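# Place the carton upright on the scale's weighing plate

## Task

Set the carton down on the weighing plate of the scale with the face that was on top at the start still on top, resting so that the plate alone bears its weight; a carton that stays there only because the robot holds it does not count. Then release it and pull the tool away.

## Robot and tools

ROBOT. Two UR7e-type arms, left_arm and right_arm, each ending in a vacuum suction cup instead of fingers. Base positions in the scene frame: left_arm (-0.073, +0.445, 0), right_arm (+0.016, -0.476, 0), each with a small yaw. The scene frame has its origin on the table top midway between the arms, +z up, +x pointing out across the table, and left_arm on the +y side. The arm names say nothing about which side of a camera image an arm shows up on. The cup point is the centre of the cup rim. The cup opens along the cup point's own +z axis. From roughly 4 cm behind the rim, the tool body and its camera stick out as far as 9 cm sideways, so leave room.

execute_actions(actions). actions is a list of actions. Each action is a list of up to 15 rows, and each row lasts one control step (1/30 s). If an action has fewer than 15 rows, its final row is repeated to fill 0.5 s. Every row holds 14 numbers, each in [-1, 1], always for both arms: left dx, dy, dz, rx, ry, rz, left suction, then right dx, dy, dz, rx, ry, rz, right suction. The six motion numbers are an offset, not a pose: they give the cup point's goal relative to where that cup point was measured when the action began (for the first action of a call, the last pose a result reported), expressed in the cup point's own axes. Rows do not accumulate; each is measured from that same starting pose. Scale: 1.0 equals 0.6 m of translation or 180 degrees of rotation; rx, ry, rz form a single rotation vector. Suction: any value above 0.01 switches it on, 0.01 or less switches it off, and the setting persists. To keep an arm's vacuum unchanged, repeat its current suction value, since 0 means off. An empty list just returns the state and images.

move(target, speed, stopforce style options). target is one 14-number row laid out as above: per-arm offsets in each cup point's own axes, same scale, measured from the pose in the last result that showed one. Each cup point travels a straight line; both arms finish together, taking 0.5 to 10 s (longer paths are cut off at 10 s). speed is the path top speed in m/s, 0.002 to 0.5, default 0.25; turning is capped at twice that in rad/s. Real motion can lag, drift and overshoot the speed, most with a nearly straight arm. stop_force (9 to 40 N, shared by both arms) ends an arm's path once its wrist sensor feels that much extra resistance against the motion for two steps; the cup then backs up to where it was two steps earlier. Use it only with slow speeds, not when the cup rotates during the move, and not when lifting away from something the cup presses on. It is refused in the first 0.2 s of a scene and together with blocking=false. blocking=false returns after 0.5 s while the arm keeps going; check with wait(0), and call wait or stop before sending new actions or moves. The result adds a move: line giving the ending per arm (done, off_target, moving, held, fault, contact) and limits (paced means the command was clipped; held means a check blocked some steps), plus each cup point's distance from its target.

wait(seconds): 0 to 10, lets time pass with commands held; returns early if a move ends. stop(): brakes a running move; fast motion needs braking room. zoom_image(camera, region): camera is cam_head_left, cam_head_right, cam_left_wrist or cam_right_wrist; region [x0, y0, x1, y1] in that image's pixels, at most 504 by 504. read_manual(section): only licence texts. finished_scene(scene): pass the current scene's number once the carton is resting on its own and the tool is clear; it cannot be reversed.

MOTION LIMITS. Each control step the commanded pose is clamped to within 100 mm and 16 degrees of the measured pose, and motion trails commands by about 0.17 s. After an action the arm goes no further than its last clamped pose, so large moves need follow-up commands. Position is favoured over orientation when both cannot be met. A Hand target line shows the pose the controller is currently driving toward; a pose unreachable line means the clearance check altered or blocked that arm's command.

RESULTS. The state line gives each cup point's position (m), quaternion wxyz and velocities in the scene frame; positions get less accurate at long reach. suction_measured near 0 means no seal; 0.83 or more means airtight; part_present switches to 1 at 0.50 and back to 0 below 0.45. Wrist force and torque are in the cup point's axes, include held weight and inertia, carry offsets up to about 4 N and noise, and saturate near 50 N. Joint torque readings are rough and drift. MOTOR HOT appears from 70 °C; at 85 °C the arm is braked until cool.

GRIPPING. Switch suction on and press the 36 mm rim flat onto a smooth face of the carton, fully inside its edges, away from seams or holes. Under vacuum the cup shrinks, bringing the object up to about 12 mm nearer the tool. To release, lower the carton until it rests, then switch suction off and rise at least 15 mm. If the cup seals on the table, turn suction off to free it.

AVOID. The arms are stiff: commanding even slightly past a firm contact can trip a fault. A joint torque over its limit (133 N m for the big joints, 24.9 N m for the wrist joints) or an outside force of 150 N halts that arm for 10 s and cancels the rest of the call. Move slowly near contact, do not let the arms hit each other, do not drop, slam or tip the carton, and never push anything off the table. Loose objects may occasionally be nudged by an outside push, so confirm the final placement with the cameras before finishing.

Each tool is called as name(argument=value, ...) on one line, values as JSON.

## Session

execute_actions(actions=[])

Scene clock: 0.00 s.
left_arm: end_effector_position=(+0.3548, +0.4211, +0.4101) suction_measured=0.00 part_present=0 end_effector_quat_wxyz=(+0.001, +0.028, +1.000, -0.001) end_effector_velocity=(+0.000, +0.000, -0.000) end_effector_angular_velocity=(-0.000, +0.001, -0.001) | right_arm: end_effector_position=(+0.4427, -0.4235, +0.4093) suction_measured=0.00 part_present=0 end_effector_quat_wxyz=(+0.001, -0.062, +0.998, +0.001) end_effector_velocity=(+0.000, +0.000, -0.000) end_effector_angular_velocity=(-0.000, +0.000, -0.002)
Joint positions: left_arm=[-0.315 -1.747  1.517 -1.343 -1.572  1.256] | right_arm=[ 3.459 -1.396 -1.517 -1.797  1.571  1.886]
Joint velocities: left_arm=[ 0.001  0.001 -0.001  0.001 -0.001  0.002] | right_arm=[ 0.    -0.     0.    -0.    -0.     0.002]
Joint torques (N m, as the arm reports them, + toward a larger angle): no reading
Wrist force (N, on the end effector, along its own x y z axes, offset not removed): no reading
Wrist torque (N m, same axes, about the end effector's origin, offset not removed): no reading
Hand target (left_arm): +0.355, +0.421, +0.410; +0.001, +0.028, +1.000, -0.001
Hand target (right_arm): +0.443, -0.424, +0.409; +0.001, -0.062, +0.998, +0.001
camera_calibration (this result's frames):
cam_left_wrist: T_world_to_cam=[[-0.109052, -0.993971, -0.0113549, 0.46856], [-0.867309, 0.0895614, 0.489647, 0.090572], [-0.485679, 0.063245, -0.871847, 0.568847], [0, 0, 0, 1]] pos_world=[0.405928, 0.421647, 0.456919]

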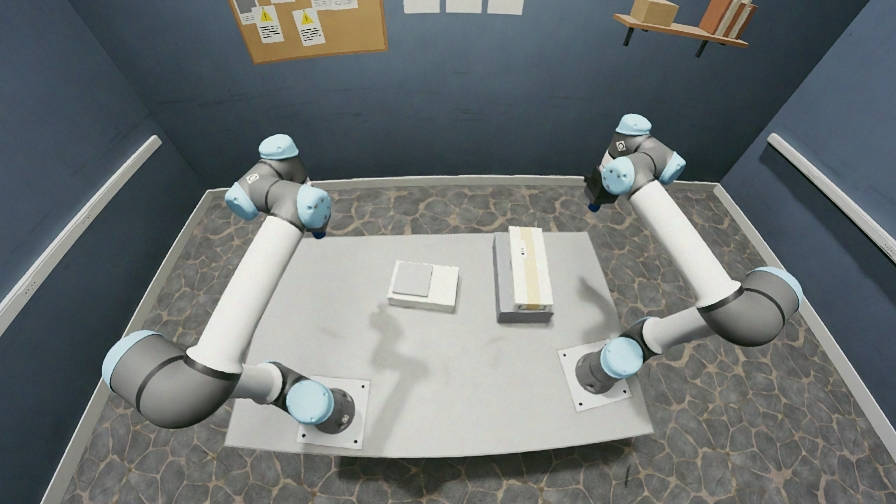

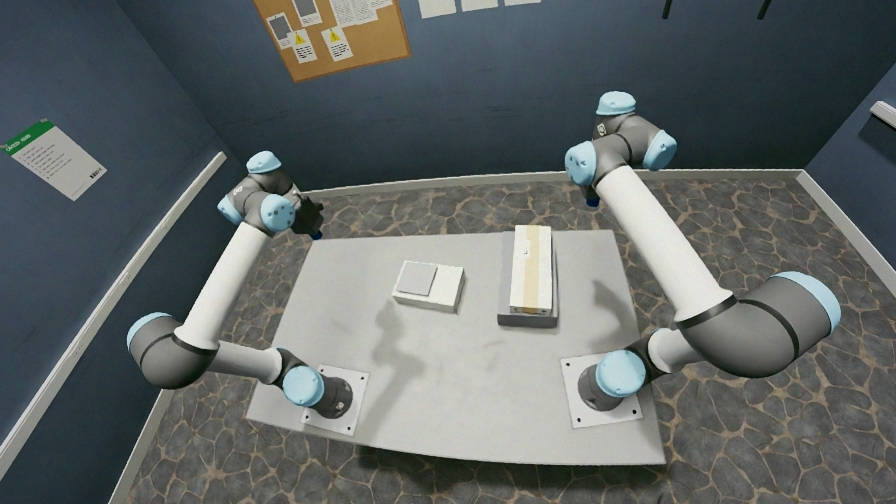

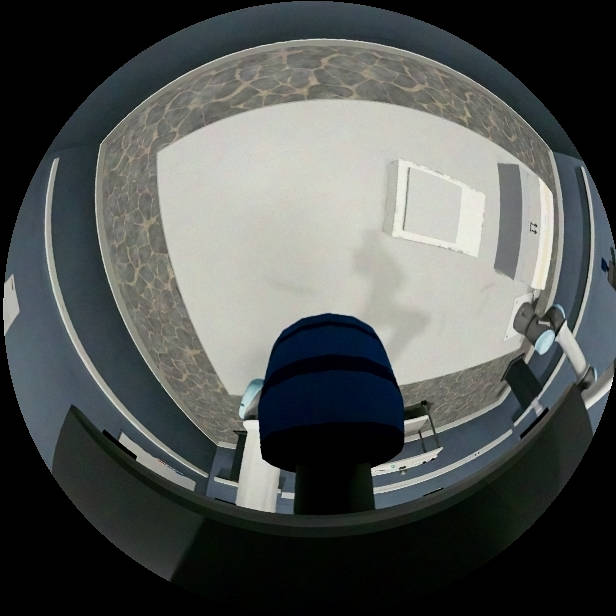

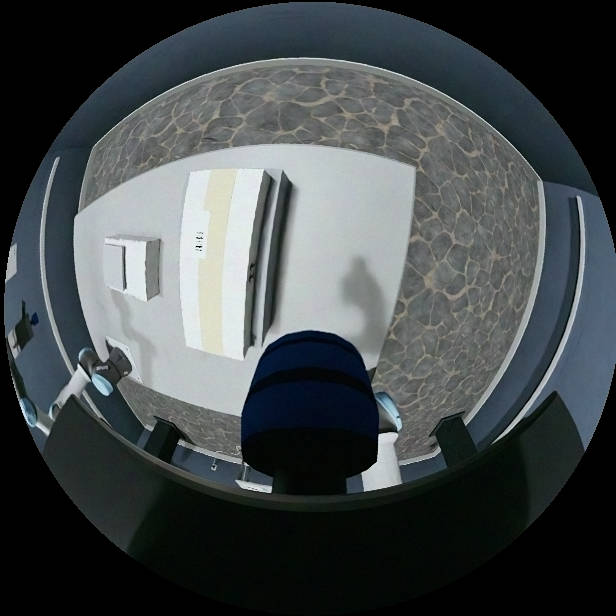

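zoom_image(camera="cam_right_wrist", region=[90, 150, 310, 370])

zoom_image(camera="cam_left_wrist", region=[360, 130, 580, 300])

zoom_image(camera="cam_head_left", region=[370, 210, 580, 340])

Region (90, 150, 310, 370) of cam_right_wrist's 616x616 image, scaled by 2.291, with more detail than that image has.

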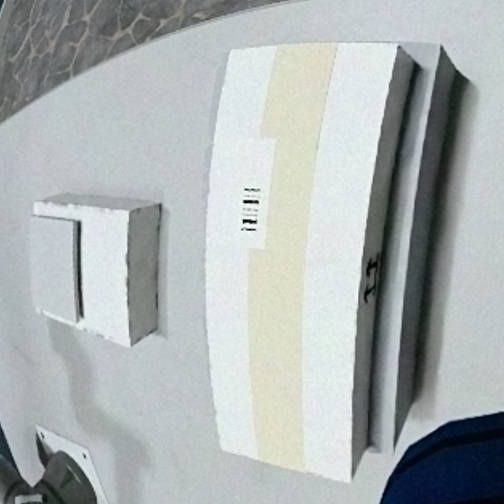

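Region (360, 130, 580, 300) of cam_left_wrist's 616x616 image, scaled by 2.291, with more detail than that image has; it fills the top 389 rows of this view, and the rest is white.

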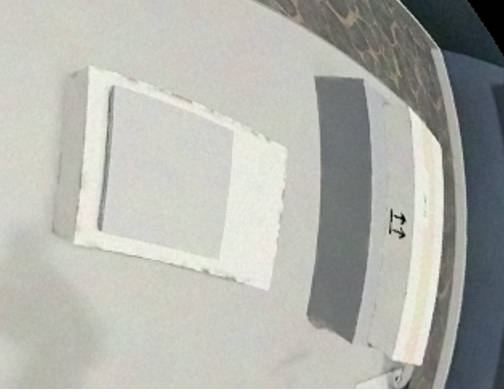

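Region (370, 210, 580, 340) of cam_head_left's 896x504 image, scaled by 2.400, with more detail than that image has; it fills the top 312 rows of this view, and the rest is white.

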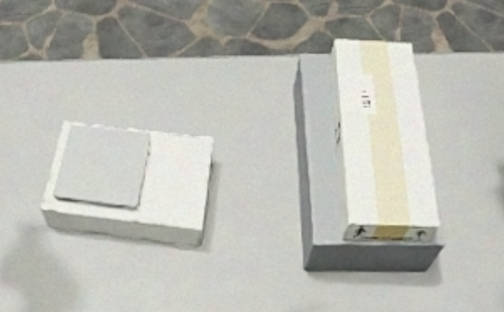

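move(target=[0,0,0,0,0,0,0, 0.1813,0.3057,0.365,0,0,0.0589,0], speed=0.35)

Scene clock: 5.13 s.
left_arm: end_effector_position=(+0.3548, +0.4211, +0.4101) suction_measured=0.00 part_present=0 end_effector_quat_wxyz=(+0.001, +0.028, +1.000, -0.001) end_effector_velocity=(-0.000, +0.000, +0.000) end_effector_angular_velocity=(+0.001, -0.000, +0.000) | right_arm: end_effector_position=(+0.3121, -0.2546, +0.1904) suction_measured=0.00 part_present=0 end_effector_quat_wxyz=(+0.000, +0.031, +1.000, +0.001) end_effector_velocity=(-0.000, +0.001, -0.001) end_effector_angular_velocity=(+0.000, -0.001, -0.002)
Joint positions: left_arm=[-0.315 -1.747  1.517 -1.343 -1.572  1.256] | right_arm=[ 4.033 -1.26  -2.183 -1.268  1.572  2.644]
Joint velocities: left_arm=[ 0.001 -0.    -0.001  0.001  0.001  0.   ] | right_arm=[ 0.003 -0.001 -0.002  0.004 -0.001  0.004]
Joint torques (N m, as the arm reports them, + toward a larger angle): left_arm=[  2.12 -15.95 -22.99  -2.51   0.34   0.15] | right_arm=[10.88  2.83 10.79  3.32 -2.96  1.17]
Wrist force (N, on the end effector, along its own x y z axes, offset not removed): left_arm=[-1.2 2.1 -2.3] | right_arm=[2.1 1.0 1.1]
Wrist torque (N m, same axes, about the end effector's origin, offset not removed): left_arm=[0.18 0.14 0.04] | right_arm=[0.36 -0.28 0.12]
Hand target (left_arm): +0.355, +0.421, +0.410; +0.001, +0.028, +1.000, -0.001
Hand target (right_arm): +0.312, -0.255, +0.190; +0.000, +0.031, +1.000, +0.001
Off the commanded pose (left_arm): 0.000 m, 0 deg.
Off the commanded pose (right_arm): 0.000 m, 0 deg.
move: done
camera_calibration (this result's frames):
cam_left_wrist: T_world_to_cam=[[-0.109052, -0.993971, -0.0113549, 0.46856], [-0.867308, 0.0895614, 0.489648, 0.090572], [-0.485679, 0.063245, -0.871846, 0.568847], [0, 0, 0, 1]] pos_world=[0.405928, 0.421647, 0.456919]
cam_right_wrist: T_world_to_cam=[[-0.0598177, -0.997609, -0.0346146, -0.226362], [-0.910844, 0.0403624, 0.410773, 0.239569], [-0.408394, 0.0561, -0.91108, 0.383774], [0, 0, 0, 1]] pos_world=[0.361401, -0.25702, 0.243405]

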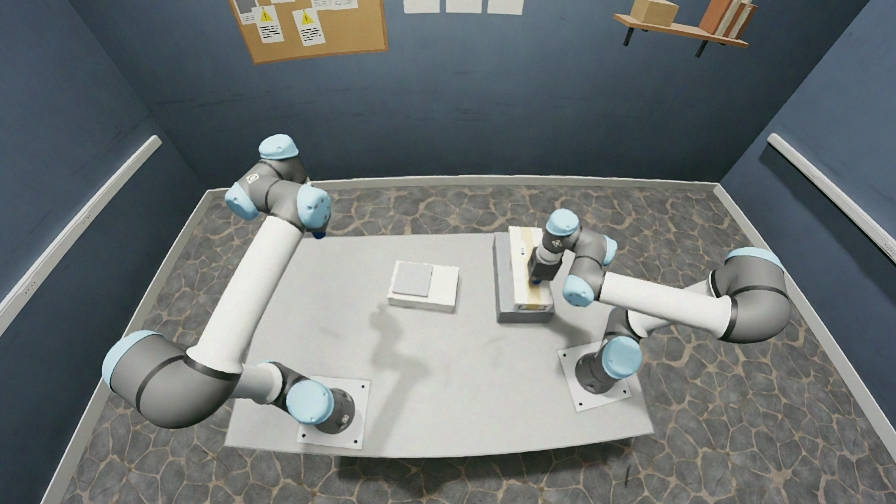

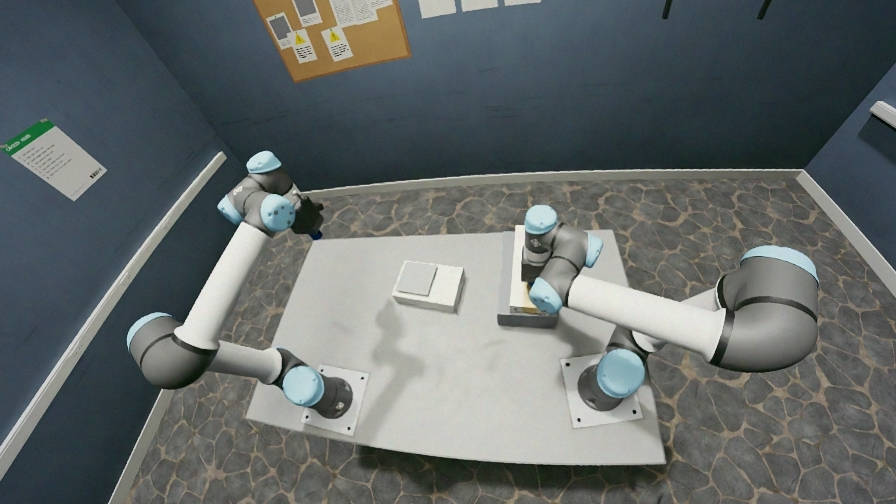

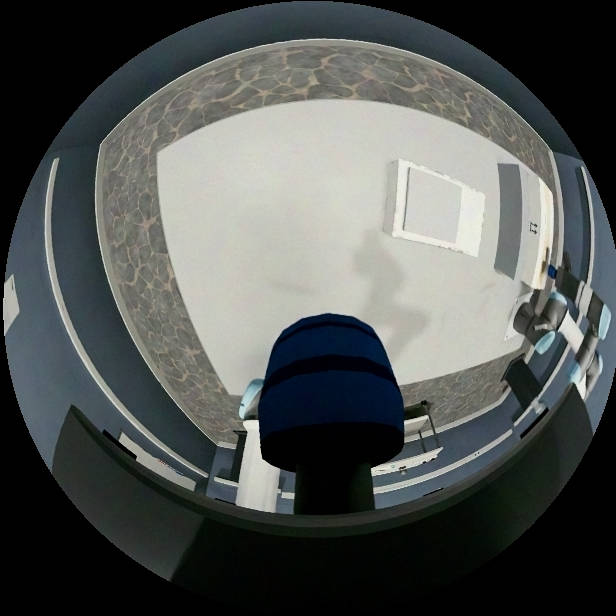

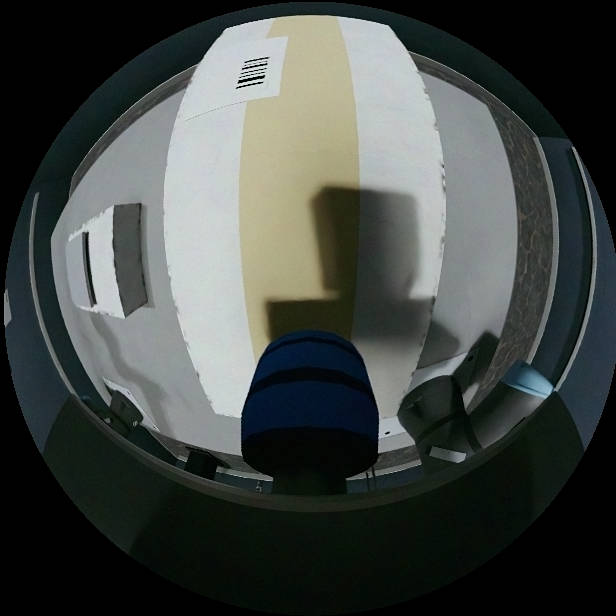

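execute_actions(actions=[])

Scene clock: 5.60 s.
left_arm: end_effector_position=(+0.3548, +0.4211, +0.4101) suction_measured=0.00 part_present=0 end_effector_quat_wxyz=(+0.001, +0.028, +1.000, -0.001) end_effector_velocity=(+0.000, +0.001, +0.000) end_effector_angular_velocity=(+0.002, -0.001, +0.002) | right_arm: end_effector_position=(+0.3121, -0.2545, +0.1903) suction_measured=0.00 part_present=0 end_effector_quat_wxyz=(+0.000, +0.031, +1.000, +0.001) end_effector_velocity=(-0.000, +0.000, -0.000) end_effector_angular_velocity=(-0.000, +0.000, +0.001)
Joint positions: left_arm=[-0.315 -1.747  1.517 -1.343 -1.572  1.256] | right_arm=[ 4.033 -1.26  -2.183 -1.268  1.571  2.645]
Joint velocities: left_arm=[-0.    -0.    -0.     0.     0.002 -0.002] | right_arm=[ 0.001 -0.    -0.     0.     0.    -0.   ]
Joint torques (N m, as the arm reports them, + toward a larger angle): left_arm=[  0.64 -16.9  -22.72  -2.32   0.53  -0.07] | right_arm=[10.88  2.76 11.21  3.56 -2.87  1.17]
Wrist force (N, on the end effector, along its own x y z axes, offset not removed): left_arm=[-3.5 0.5 2.0] | right_arm=[-0.2 1.0 1.5]
Wrist torque (N m, same axes, about the end effector's origin, offset not removed): left_arm=[-0.01 0.40 -0.07] | right_arm=[0.27 0.13 0.26]
Hand target (left_arm): +0.355, +0.421, +0.410; +0.001, +0.028, +1.000, -0.001
Hand target (right_arm): +0.312, -0.255, +0.190; +0.000, +0.031, +1.000, +0.001
Off the commanded pose (left_arm): 0.000 m, 0 deg.
Off the commanded pose (right_arm): 0.000 m, 0 deg.
camera_calibration (this result's frames):
cam_left_wrist: T_world_to_cam=[[-0.109052, -0.993971, -0.0113549, 0.46856], [-0.867309, 0.0895616, 0.489647, 0.090572], [-0.485679, 0.0632451, -0.871847, 0.568847], [0, 0, 0, 1]] pos_world=[0.405928, 0.421647, 0.456919]
cam_right_wrist: T_world_to_cam=[[-0.0599246, -0.997603, -0.0346005, -0.226247], [-0.91089, 0.0404727, 0.410659, 0.239647], [-0.408274, 0.0561258, -0.911132, 0.383654], [0, 0, 0, 1]] pos_world=[0.36137, -0.256937, 0.243318]

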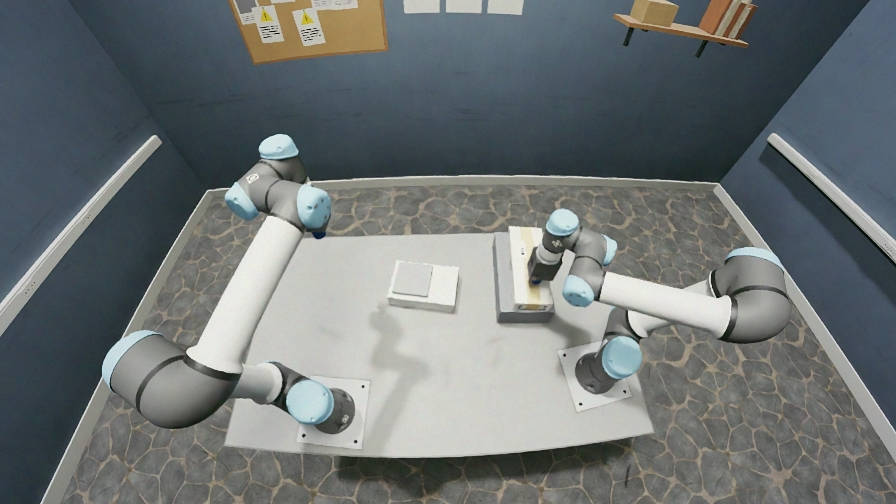

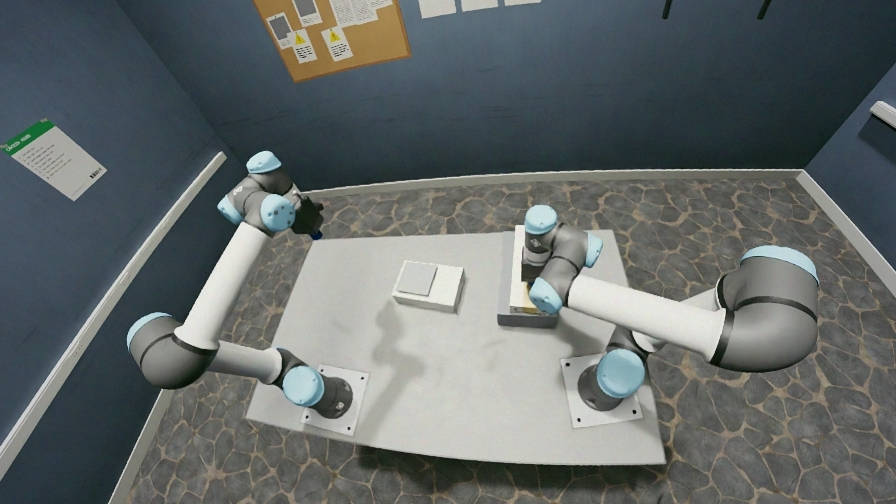

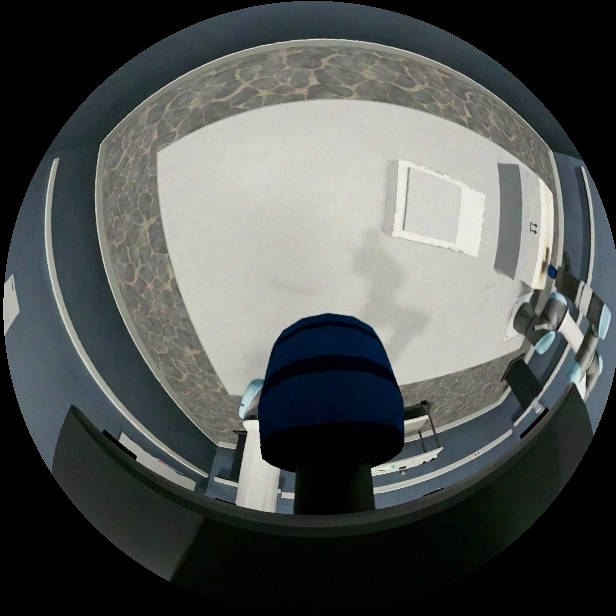

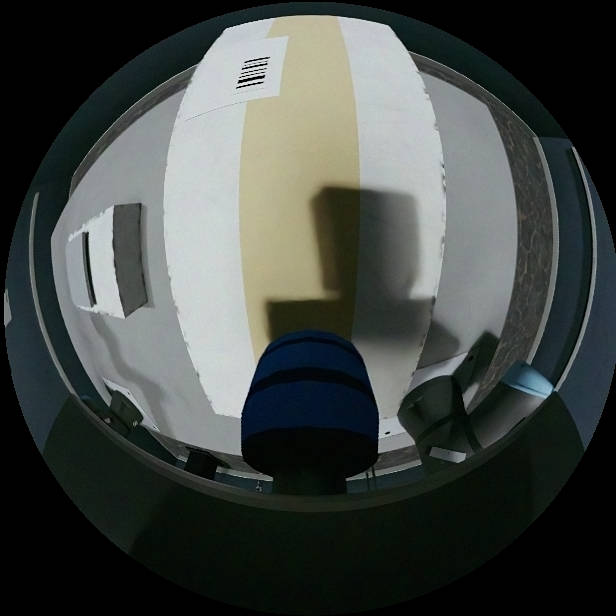

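move(target=[0,0,0,0,0,0,0, 0,0.007,0.032,0,0,0,0], speed=0.06)

move(target=[0,0,0,0,0,0,0, 0,0,0.035,0,0,0,1], speed=0.02, stop_force=10)

Scene clock: 6.53 s.
left_arm: end_effector_position=(+0.3548, +0.4211, +0.4101) suction_measured=0.00 part_present=0 end_effector_quat_wxyz=(+0.001, +0.028, +1.000, -0.001) end_effector_velocity=(-0.000, +0.000, -0.000) end_effector_angular_velocity=(+0.002, +0.000, -0.001) | right_arm: end_effector_position=(+0.3123, -0.2504, +0.1712) suction_measured=0.00 part_present=0 end_effector_quat_wxyz=(+0.000, +0.031, +1.000, +0.001) end_effector_velocity=(+0.000, +0.000, -0.002) end_effector_angular_velocity=(-0.000, -0.000, -0.000)
Joint positions: left_arm=[-0.315 -1.747  1.517 -1.343 -1.572  1.256] | right_arm=[ 4.039 -1.286 -2.217 -1.207  1.571  2.65 ]
Joint velocities: left_arm=[-0.001 -0.     0.     0.     0.002 -0.   ] | right_arm=[ 0.    -0.003 -0.003  0.006 -0.     0.001]
Joint torques (N m, as the arm reports them, + toward a larger angle): left_arm=[  2.29 -16.23 -22.5   -2.35   0.44  -0.05] | right_arm=[10.57  3.02  9.86  3.55 -2.53  1.26]
Wrist force (N, on the end effector, along its own x y z axes, offset not removed): left_arm=[-0.8 -0.2 -1.0] | right_arm=[-0.9 -0.3 1.5]
Wrist torque (N m, same axes, about the end effector's origin, offset not removed): left_arm=[-0.07 0.12 0.04] | right_arm=[0.06 0.31 0.15]
Hand target (left_arm): +0.355, +0.421, +0.410; +0.001, +0.028, +1.000, -0.001
Hand target (right_arm): +0.312, -0.250, +0.171; +0.000, +0.031, +1.000, +0.001
Off the commanded pose (left_arm): 0.000 m, 0 deg.
Off the commanded pose (right_arm): 0.000 m, 0 deg.
move: done
camera_calibration (this result's frames):
cam_left_wrist: T_world_to_cam=[[-0.109052, -0.993971, -0.0113549, 0.46856], [-0.867309, 0.0895615, 0.489647, 0.090572], [-0.485678, 0.063245, -0.871847, 0.568847], [0, 0, 0, 1]] pos_world=[0.405928, 0.421647, 0.456919]
cam_right_wrist: T_world_to_cam=[[-0.059924, -0.997603, -0.0345918, -0.222745], [-0.910884, 0.0404749, 0.410673, 0.247526], [-0.408289, 0.0561183, -0.911126, 0.366174], [0, 0, 0, 1]] pos_world=[0.361625, -0.252779, 0.224273]

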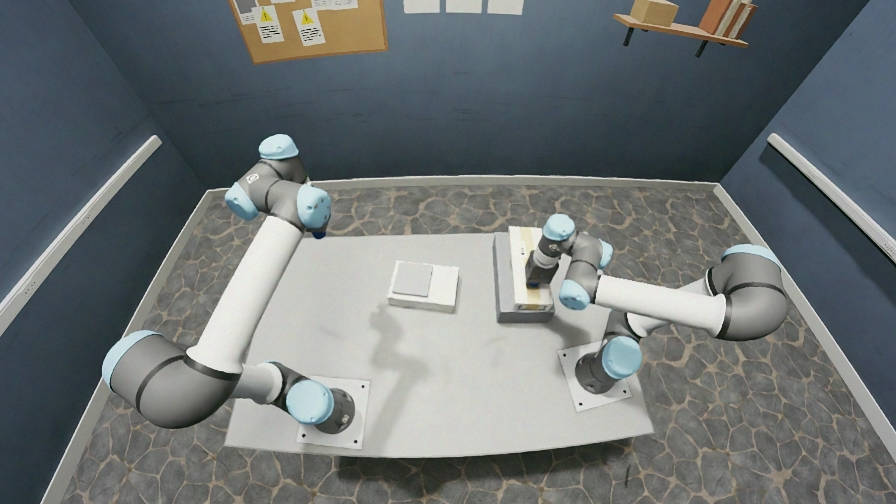

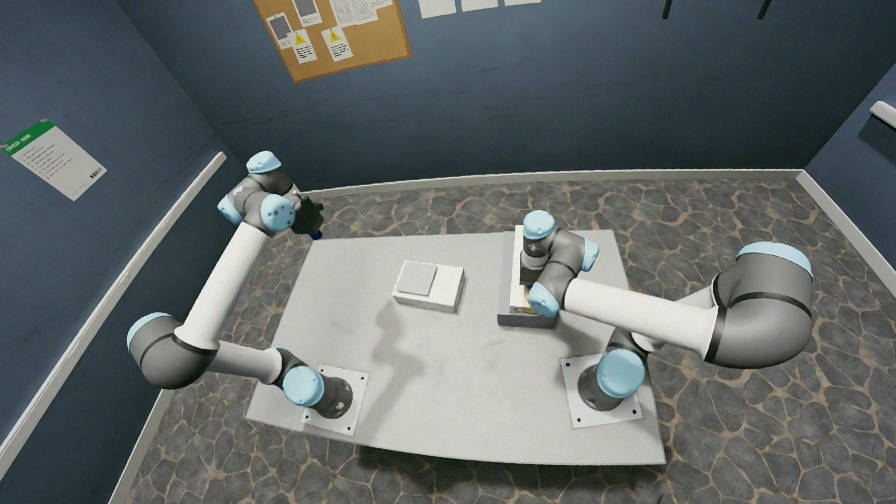

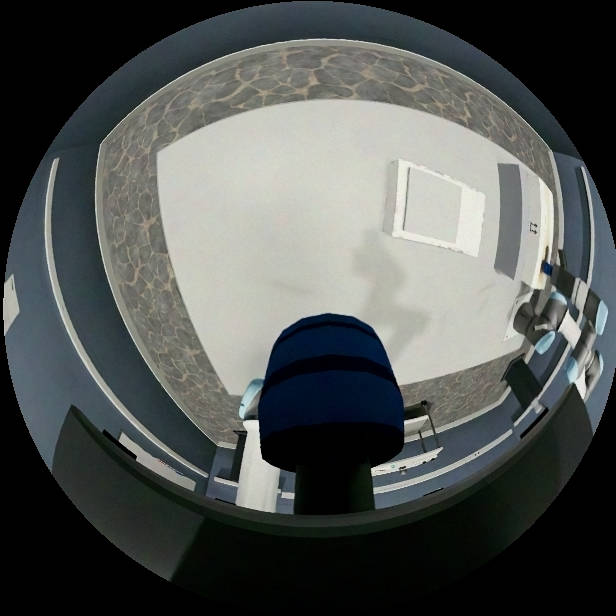

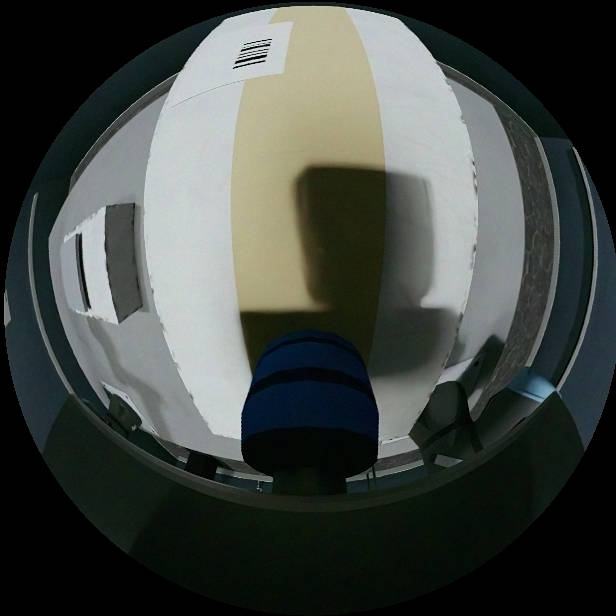

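Scene clock: 7.83 s.
left_arm: end_effector_position=(+0.3548, +0.4211, +0.4101) suction_measured=0.00 part_present=0 end_effector_quat_wxyz=(+0.001, +0.028, +1.000, -0.001) end_effector_velocity=(-0.000, +0.000, -0.000) end_effector_angular_velocity=(-0.000, +0.002, +0.001) | right_arm: end_effector_position=(+0.3123, -0.2504, +0.1504) suction_measured=0.99 part_present=1 end_effector_quat_wxyz=(+0.000, +0.031, +1.000, +0.001) end_effector_velocity=(+0.000, +0.000, -0.002) end_effector_angular_velocity=(+0.000, -0.001, +0.000)
Joint positions: left_arm=[-0.315 -1.747  1.517 -1.343 -1.572  1.256] | right_arm=[ 4.039 -1.31  -2.258 -1.142  1.571  2.65 ]
Joint velocities: left_arm=[ 0.     0.     0.     0.001 -0.001 -0.001] | right_arm=[ 0.    -0.003 -0.004  0.007 -0.     0.   ]
Joint torques (N m, as the arm reports them, + toward a larger angle): left_arm=[  1.33 -14.71 -22.67  -2.5    0.56   0.13] | right_arm=[ 2.87  9.82 17.88  5.21 -1.62  1.08]
Wrist force (N, on the end effector, along its own x y z axes, offset not removed): left_arm=[1.1 -0.2 0.2] | right_arm=[0.6 2.0 19.1]
Wrist torque (N m, same axes, about the end effector's origin, offset not removed): left_arm=[-0.09 -0.50 0.02] | right_arm=[0.43 0.20 -0.01]
Hand target (left_arm): +0.355, +0.421, +0.410; +0.001, +0.028, +1.000, -0.001
Hand target (right_arm): +0.312, -0.250, +0.150; +0.000, +0.031, +1.000, +0.001
Off the commanded pose (left_arm): 0.000 m, 0 deg.
Off the commanded pose (right_arm): 0.000 m, 0 deg.
move: done
camera_calibration (this result's frames):
cam_left_wrist: T_world_to_cam=[[-0.109052, -0.993971, -0.0113549, 0.46856], [-0.867309, 0.0895615, 0.489647, 0.090572], [-0.485678, 0.0632451, -0.871847, 0.568847], [0, 0, 0, 1]] pos_world=[0.405928, 0.421647, 0.456919]
cam_right_wrist: T_world_to_cam=[[-0.0598887, -0.997606, -0.0345651, -0.223471], [-0.910892, 0.0404545, 0.410657, 0.256073], [-0.408276, 0.0560788, -0.911134, 0.347186], [0, 0, 0, 1]] pos_world=[0.361619, -0.252765, 0.20345]

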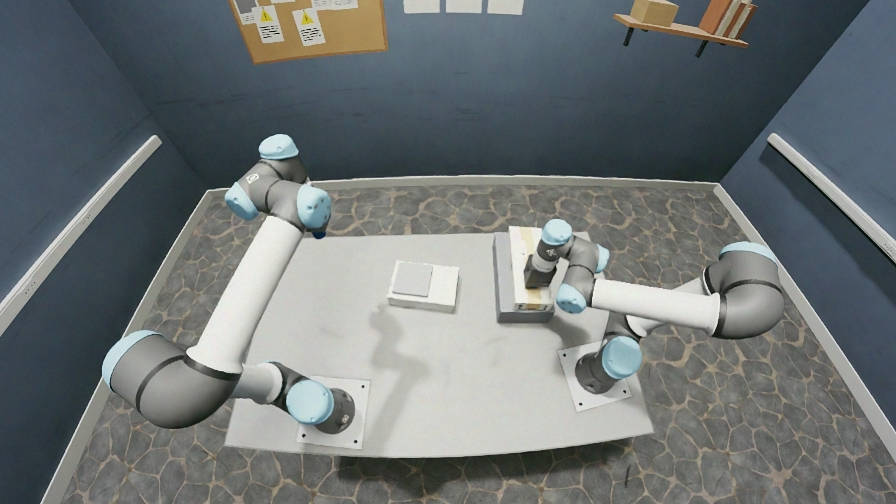

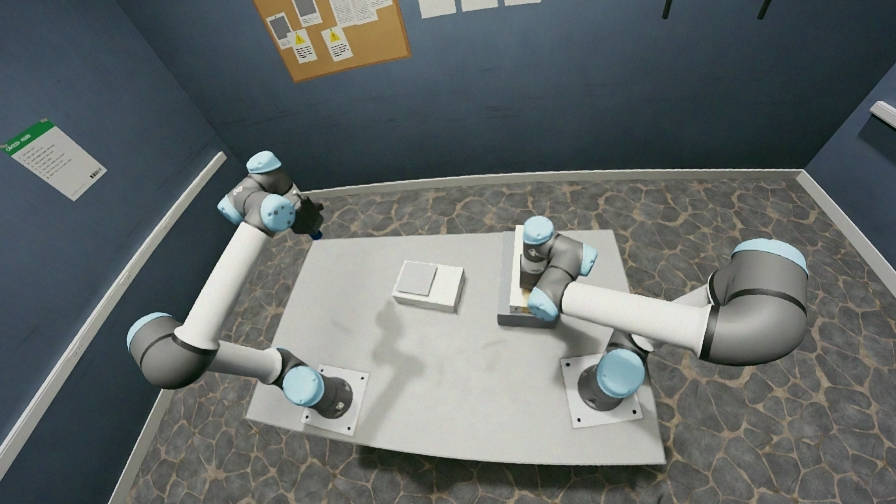

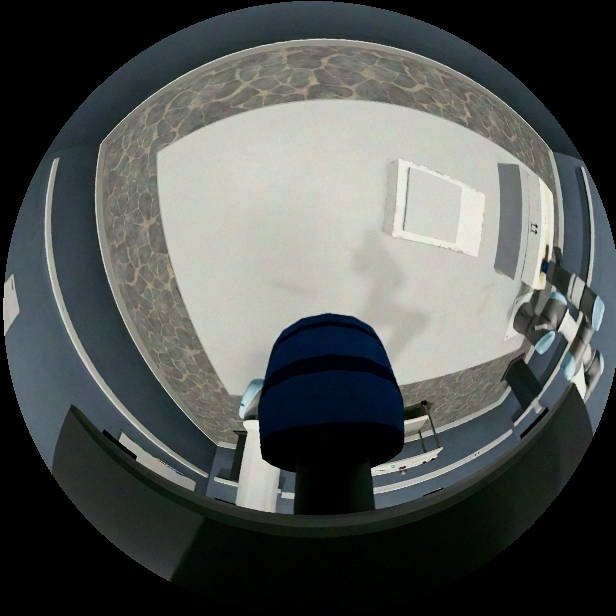

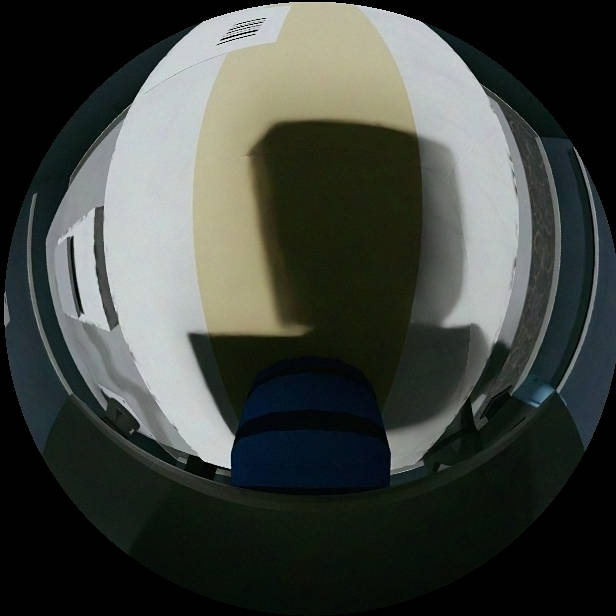

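move(target=[0,0,0,0,0,0,0, 0,0,-0.017,0,0,0,1], speed=0.02)

zoom_image(camera="cam_left_wrist", region=[460,140,610,310])

Scene clock: 8.73 s.
left_arm: end_effector_position=(+0.3548, +0.4211, +0.4101) suction_measured=0.00 part_present=0 end_effector_quat_wxyz=(+0.001, +0.028, +1.000, -0.001) end_effector_velocity=(-0.000, +0.000, -0.000) end_effector_angular_velocity=(+0.000, +0.001, -0.001) | right_arm: end_effector_position=(+0.3123, -0.2504, +0.1604) suction_measured=0.99 part_present=1 end_effector_quat_wxyz=(+0.000, +0.031, +1.000, +0.001) end_effector_velocity=(-0.000, +0.000, +0.002) end_effector_angular_velocity=(-0.000, +0.000, +0.001)
Joint positions: left_arm=[-0.315 -1.747  1.517 -1.343 -1.572  1.256] | right_arm=[ 4.039 -1.298 -2.239 -1.174  1.571  2.65 ]
Joint velocities: left_arm=[ 0.001 -0.     0.001  0.001 -0.     0.001] | right_arm=[ 0.001  0.002  0.004 -0.006 -0.    -0.001]
Joint torques (N m, as the arm reports them, + toward a larger angle): left_arm=[  2.7  -16.18 -23.06  -2.39   0.51  -0.01] | right_arm=[-0.78 23.95 41.74  2.4  -1.22  0.08]
Wrist force (N, on the end effector, along its own x y z axes, offset not removed): left_arm=[1.1 2.2 0.3] | right_arm=[3.3 1.8 18.4]
Wrist torque (N m, same axes, about the end effector's origin, offset not removed): left_arm=[0.20 -0.25 0.21] | right_arm=[0.38 -0.24 0.11]
Hand target (left_arm): +0.355, +0.421, +0.410; +0.001, +0.028, +1.000, -0.001
Hand target (right_arm): +0.312, -0.250, +0.161; +0.000, +0.031, +1.000, +0.001
Off the commanded pose (left_arm): 0.000 m, 0 deg.
Off the commanded pose (right_arm): 0.000 m, 0 deg.
move: done
camera_calibration (this result's frames):
cam_left_wrist: T_world_to_cam=[[-0.109052, -0.993971, -0.0113549, 0.46856], [-0.867309, 0.0895614, 0.489647, 0.0905721], [-0.485678, 0.063245, -0.871847, 0.568847], [0, 0, 0, 1]] pos_world=[0.405928, 0.421647, 0.456919]
cam_right_wrist: T_world_to_cam=[[-0.0598885, -0.997606, -0.0345747, -0.223125], [-0.910894, 0.0404507, 0.410653, 0.251957], [-0.408271, 0.0560873, -0.911136, 0.356318], [0, 0, 0, 1]] pos_world=[0.361618, -0.252768, 0.213473]

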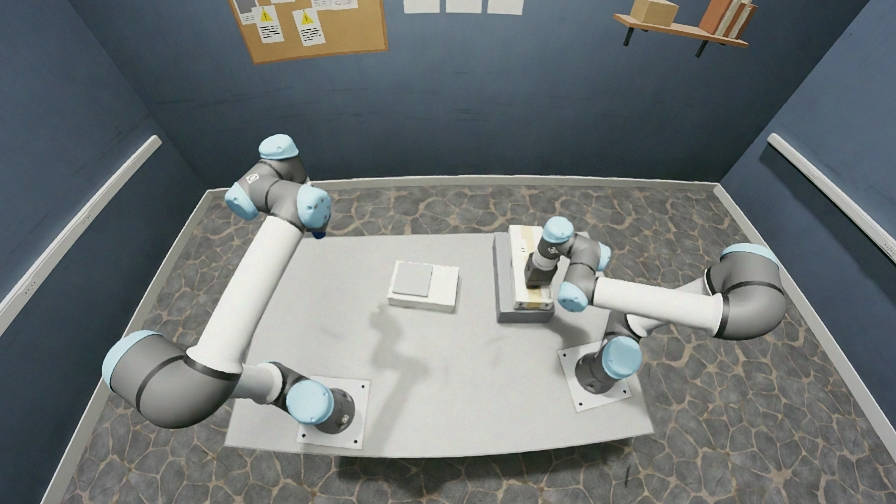

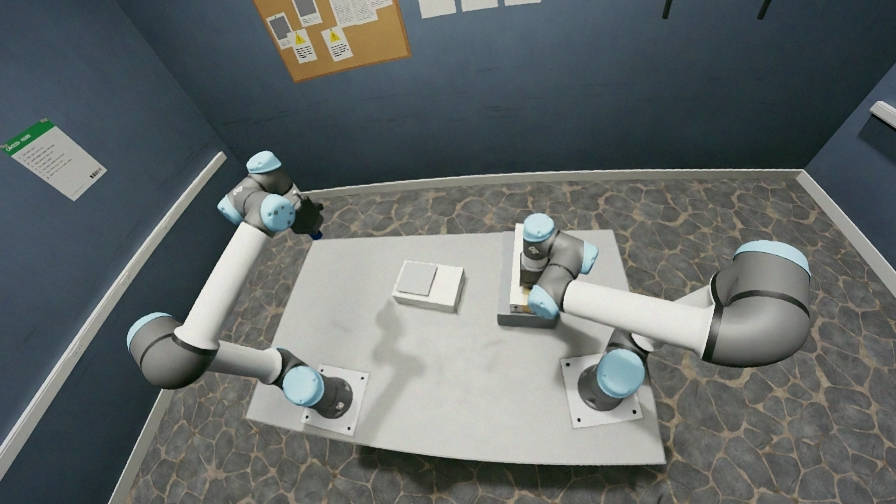

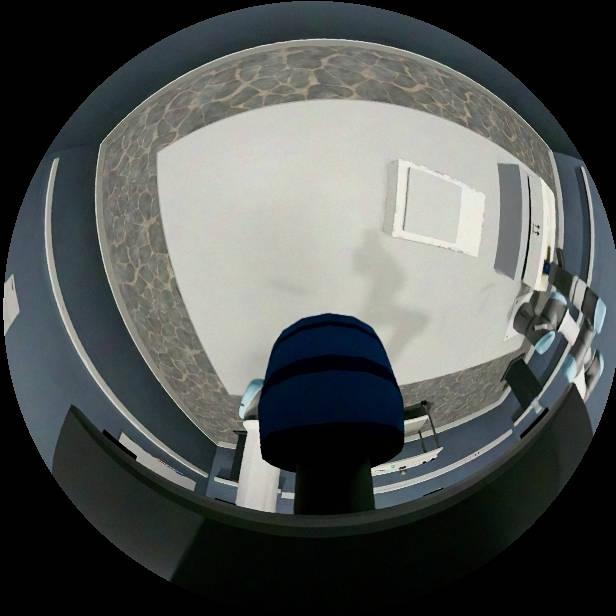

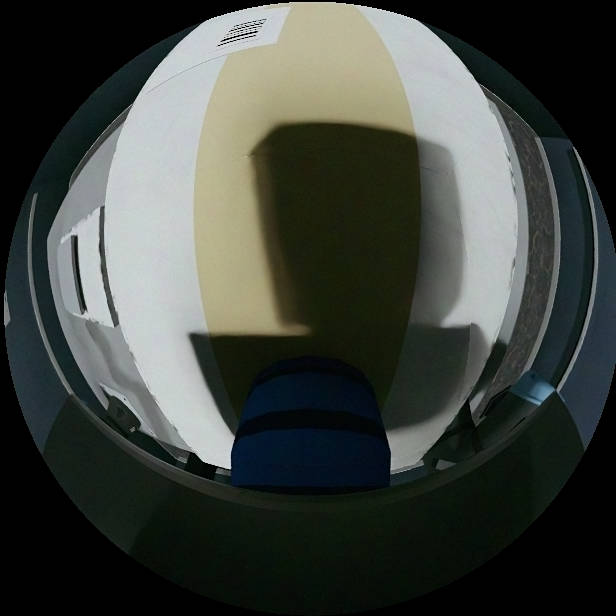

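Region (460, 140, 610, 310) of cam_left_wrist's 616x616 image, scaled by 2.965, with more detail than that image has; it fills the left 445 columns of this view, and the rest is white.

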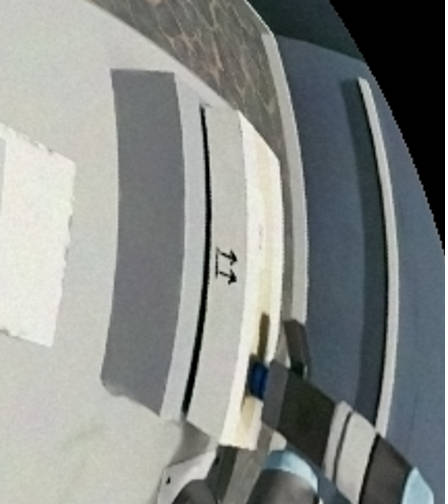

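zoom_image(camera="cam_left_wrist", region=[370,140,500,270])

zoom_image(camera="cam_head_left", region=[370,245,480,325])

Region (370, 140, 500, 270) of cam_left_wrist's 616x616 image, scaled by 3.877, with more detail than that image has.

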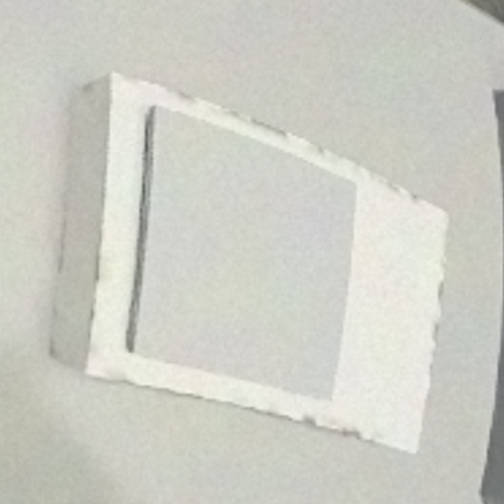

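Region (370, 245, 480, 325) of cam_head_left's 896x504 image, scaled by 4.582, with more detail than that image has; it fills the top 367 rows of this view, and the rest is white.

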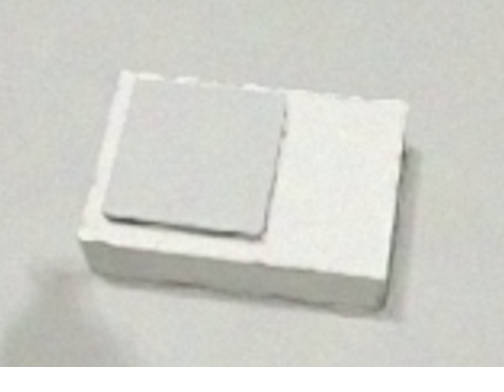

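move(target=[0,0,0,0,0,0,0, -0.07,0.723,0.004,0,0,0.028,1], speed=0.18)

zoom_image(camera="cam_left_wrist", region=[300,40,560,300])

Scene clock: 13.10 s.
left_arm: end_effector_position=(+0.3548, +0.4211, +0.4101) suction_measured=0.00 part_present=0 end_effector_quat_wxyz=(+0.001, +0.028, +1.000, -0.001) end_effector_velocity=(-0.000, +0.000, +0.001) end_effector_angular_velocity=(+0.000, -0.000, +0.001) | right_arm: end_effector_position=(+0.3812, +0.1798, +0.1579) suction_measured=0.99 part_present=1 end_effector_quat_wxyz=(-0.000, +0.075, +0.997, +0.001) end_effector_velocity=(+0.000, +0.002, +0.000) end_effector_angular_velocity=(-0.001, +0.001, -0.000)
Joint positions: left_arm=[-0.315 -1.747  1.517 -1.343 -1.572  1.256] | right_arm=[ 4.263 -2.216 -1.141 -1.354  1.571  2.962]
Joint velocities: left_arm=[-0.    -0.    -0.002  0.002  0.    -0.002] | right_arm=[ 0.001 -0.004  0.008 -0.004  0.     0.001]
Joint torques (N m, as the arm reports them, + toward a larger angle): left_arm=[  2.12 -15.68 -23.54  -2.47   0.54   0.1 ] | right_arm=[10.36 60.68 44.19  2.55  2.26  1.24]
Wrist force (N, on the end effector, along its own x y z axes, offset not removed): left_arm=[-0.5 -1.7 -1.0] | right_arm=[2.0 1.0 20.5]
Wrist torque (N m, same axes, about the end effector's origin, offset not removed): left_arm=[-0.26 0.18 -0.05] | right_arm=[0.15 0.00 0.13]
Hand target (left_arm): +0.355, +0.421, +0.410; +0.001, +0.028, +1.000, -0.001
Hand target (right_arm): +0.381, +0.180, +0.158; -0.000, +0.075, +0.997, +0.001
Off the commanded pose (left_arm): 0.000 m, 0 deg.
Off the commanded pose (right_arm): 0.001 m, 0 deg.
move: done
camera_calibration (this result's frames):
cam_left_wrist: T_world_to_cam=[[-0.109052, -0.993971, -0.011355, 0.46856], [-0.867309, 0.0895615, 0.489647, 0.090572], [-0.485679, 0.0632452, -0.871847, 0.568847], [0, 0, 0, 1]] pos_world=[0.405928, 0.421647, 0.456919]
cam_right_wrist: T_world_to_cam=[[-0.147303, -0.988483, -0.0346923, 0.241769], [-0.903605, 0.120224, 0.411151, 0.281105], [-0.402245, 0.0919117, -0.910907, 0.349185], [0, 0, 0, 1]] pos_world=[0.430079, 0.173094, 0.210886]

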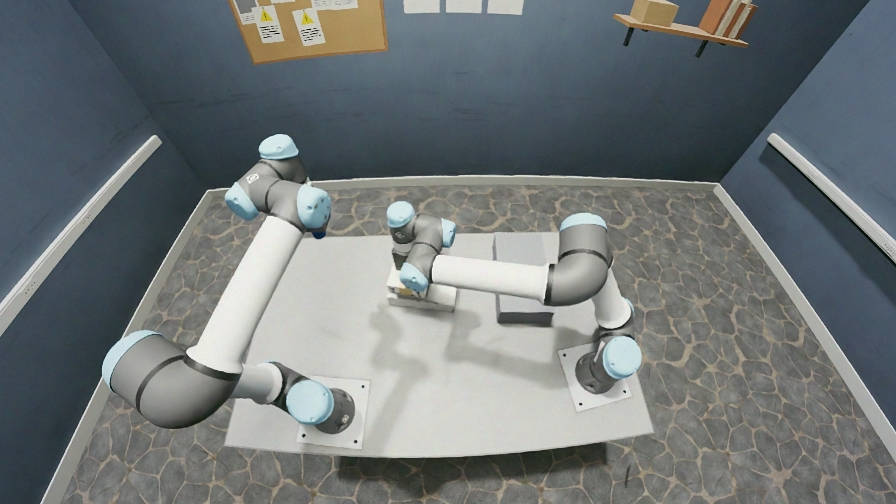

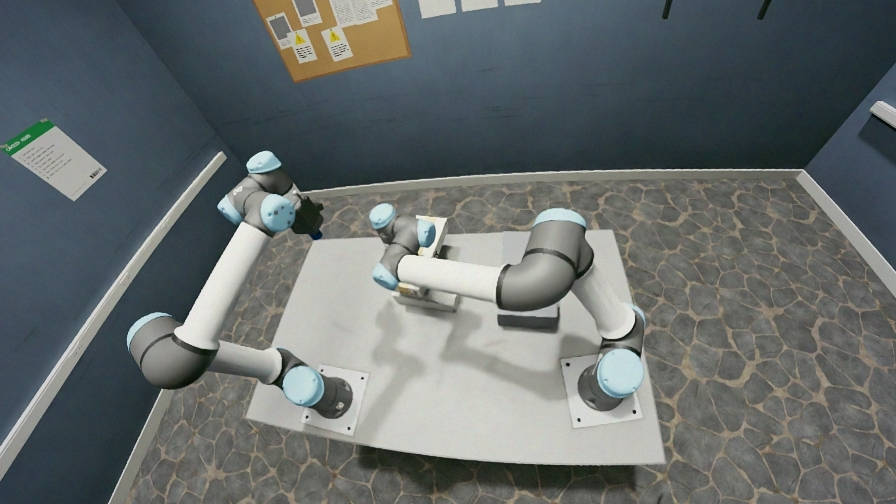

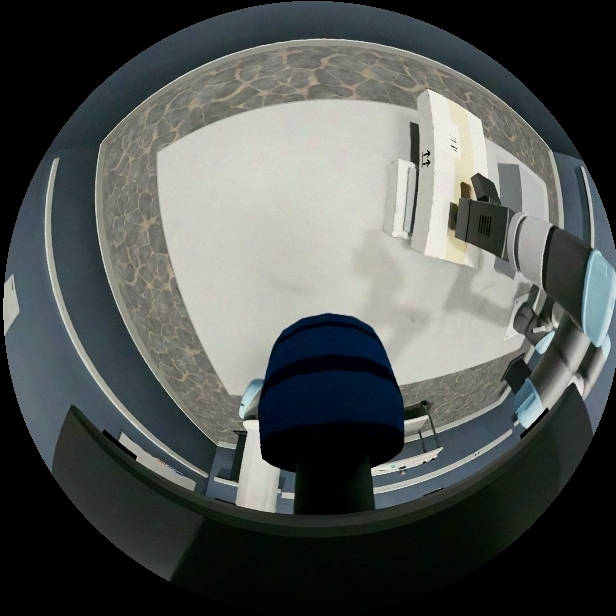

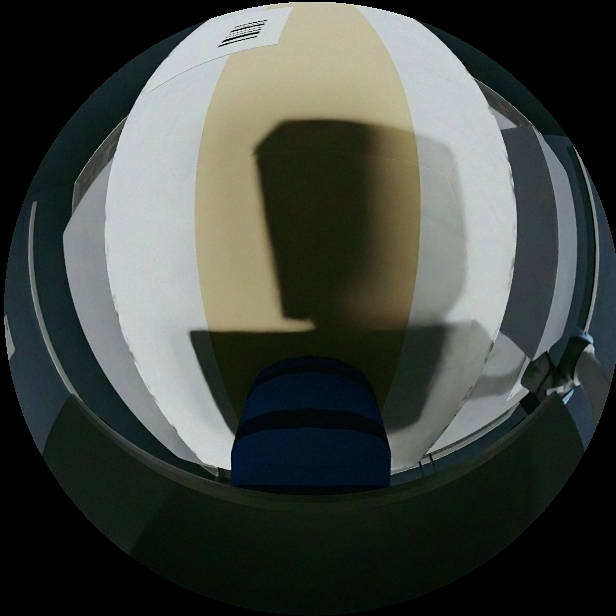

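Region (300, 40, 560, 300) of cam_left_wrist's 616x616 image, scaled by 1.938, with more detail than that image has.

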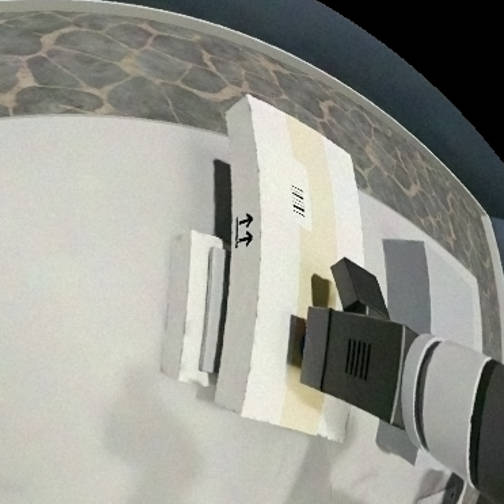

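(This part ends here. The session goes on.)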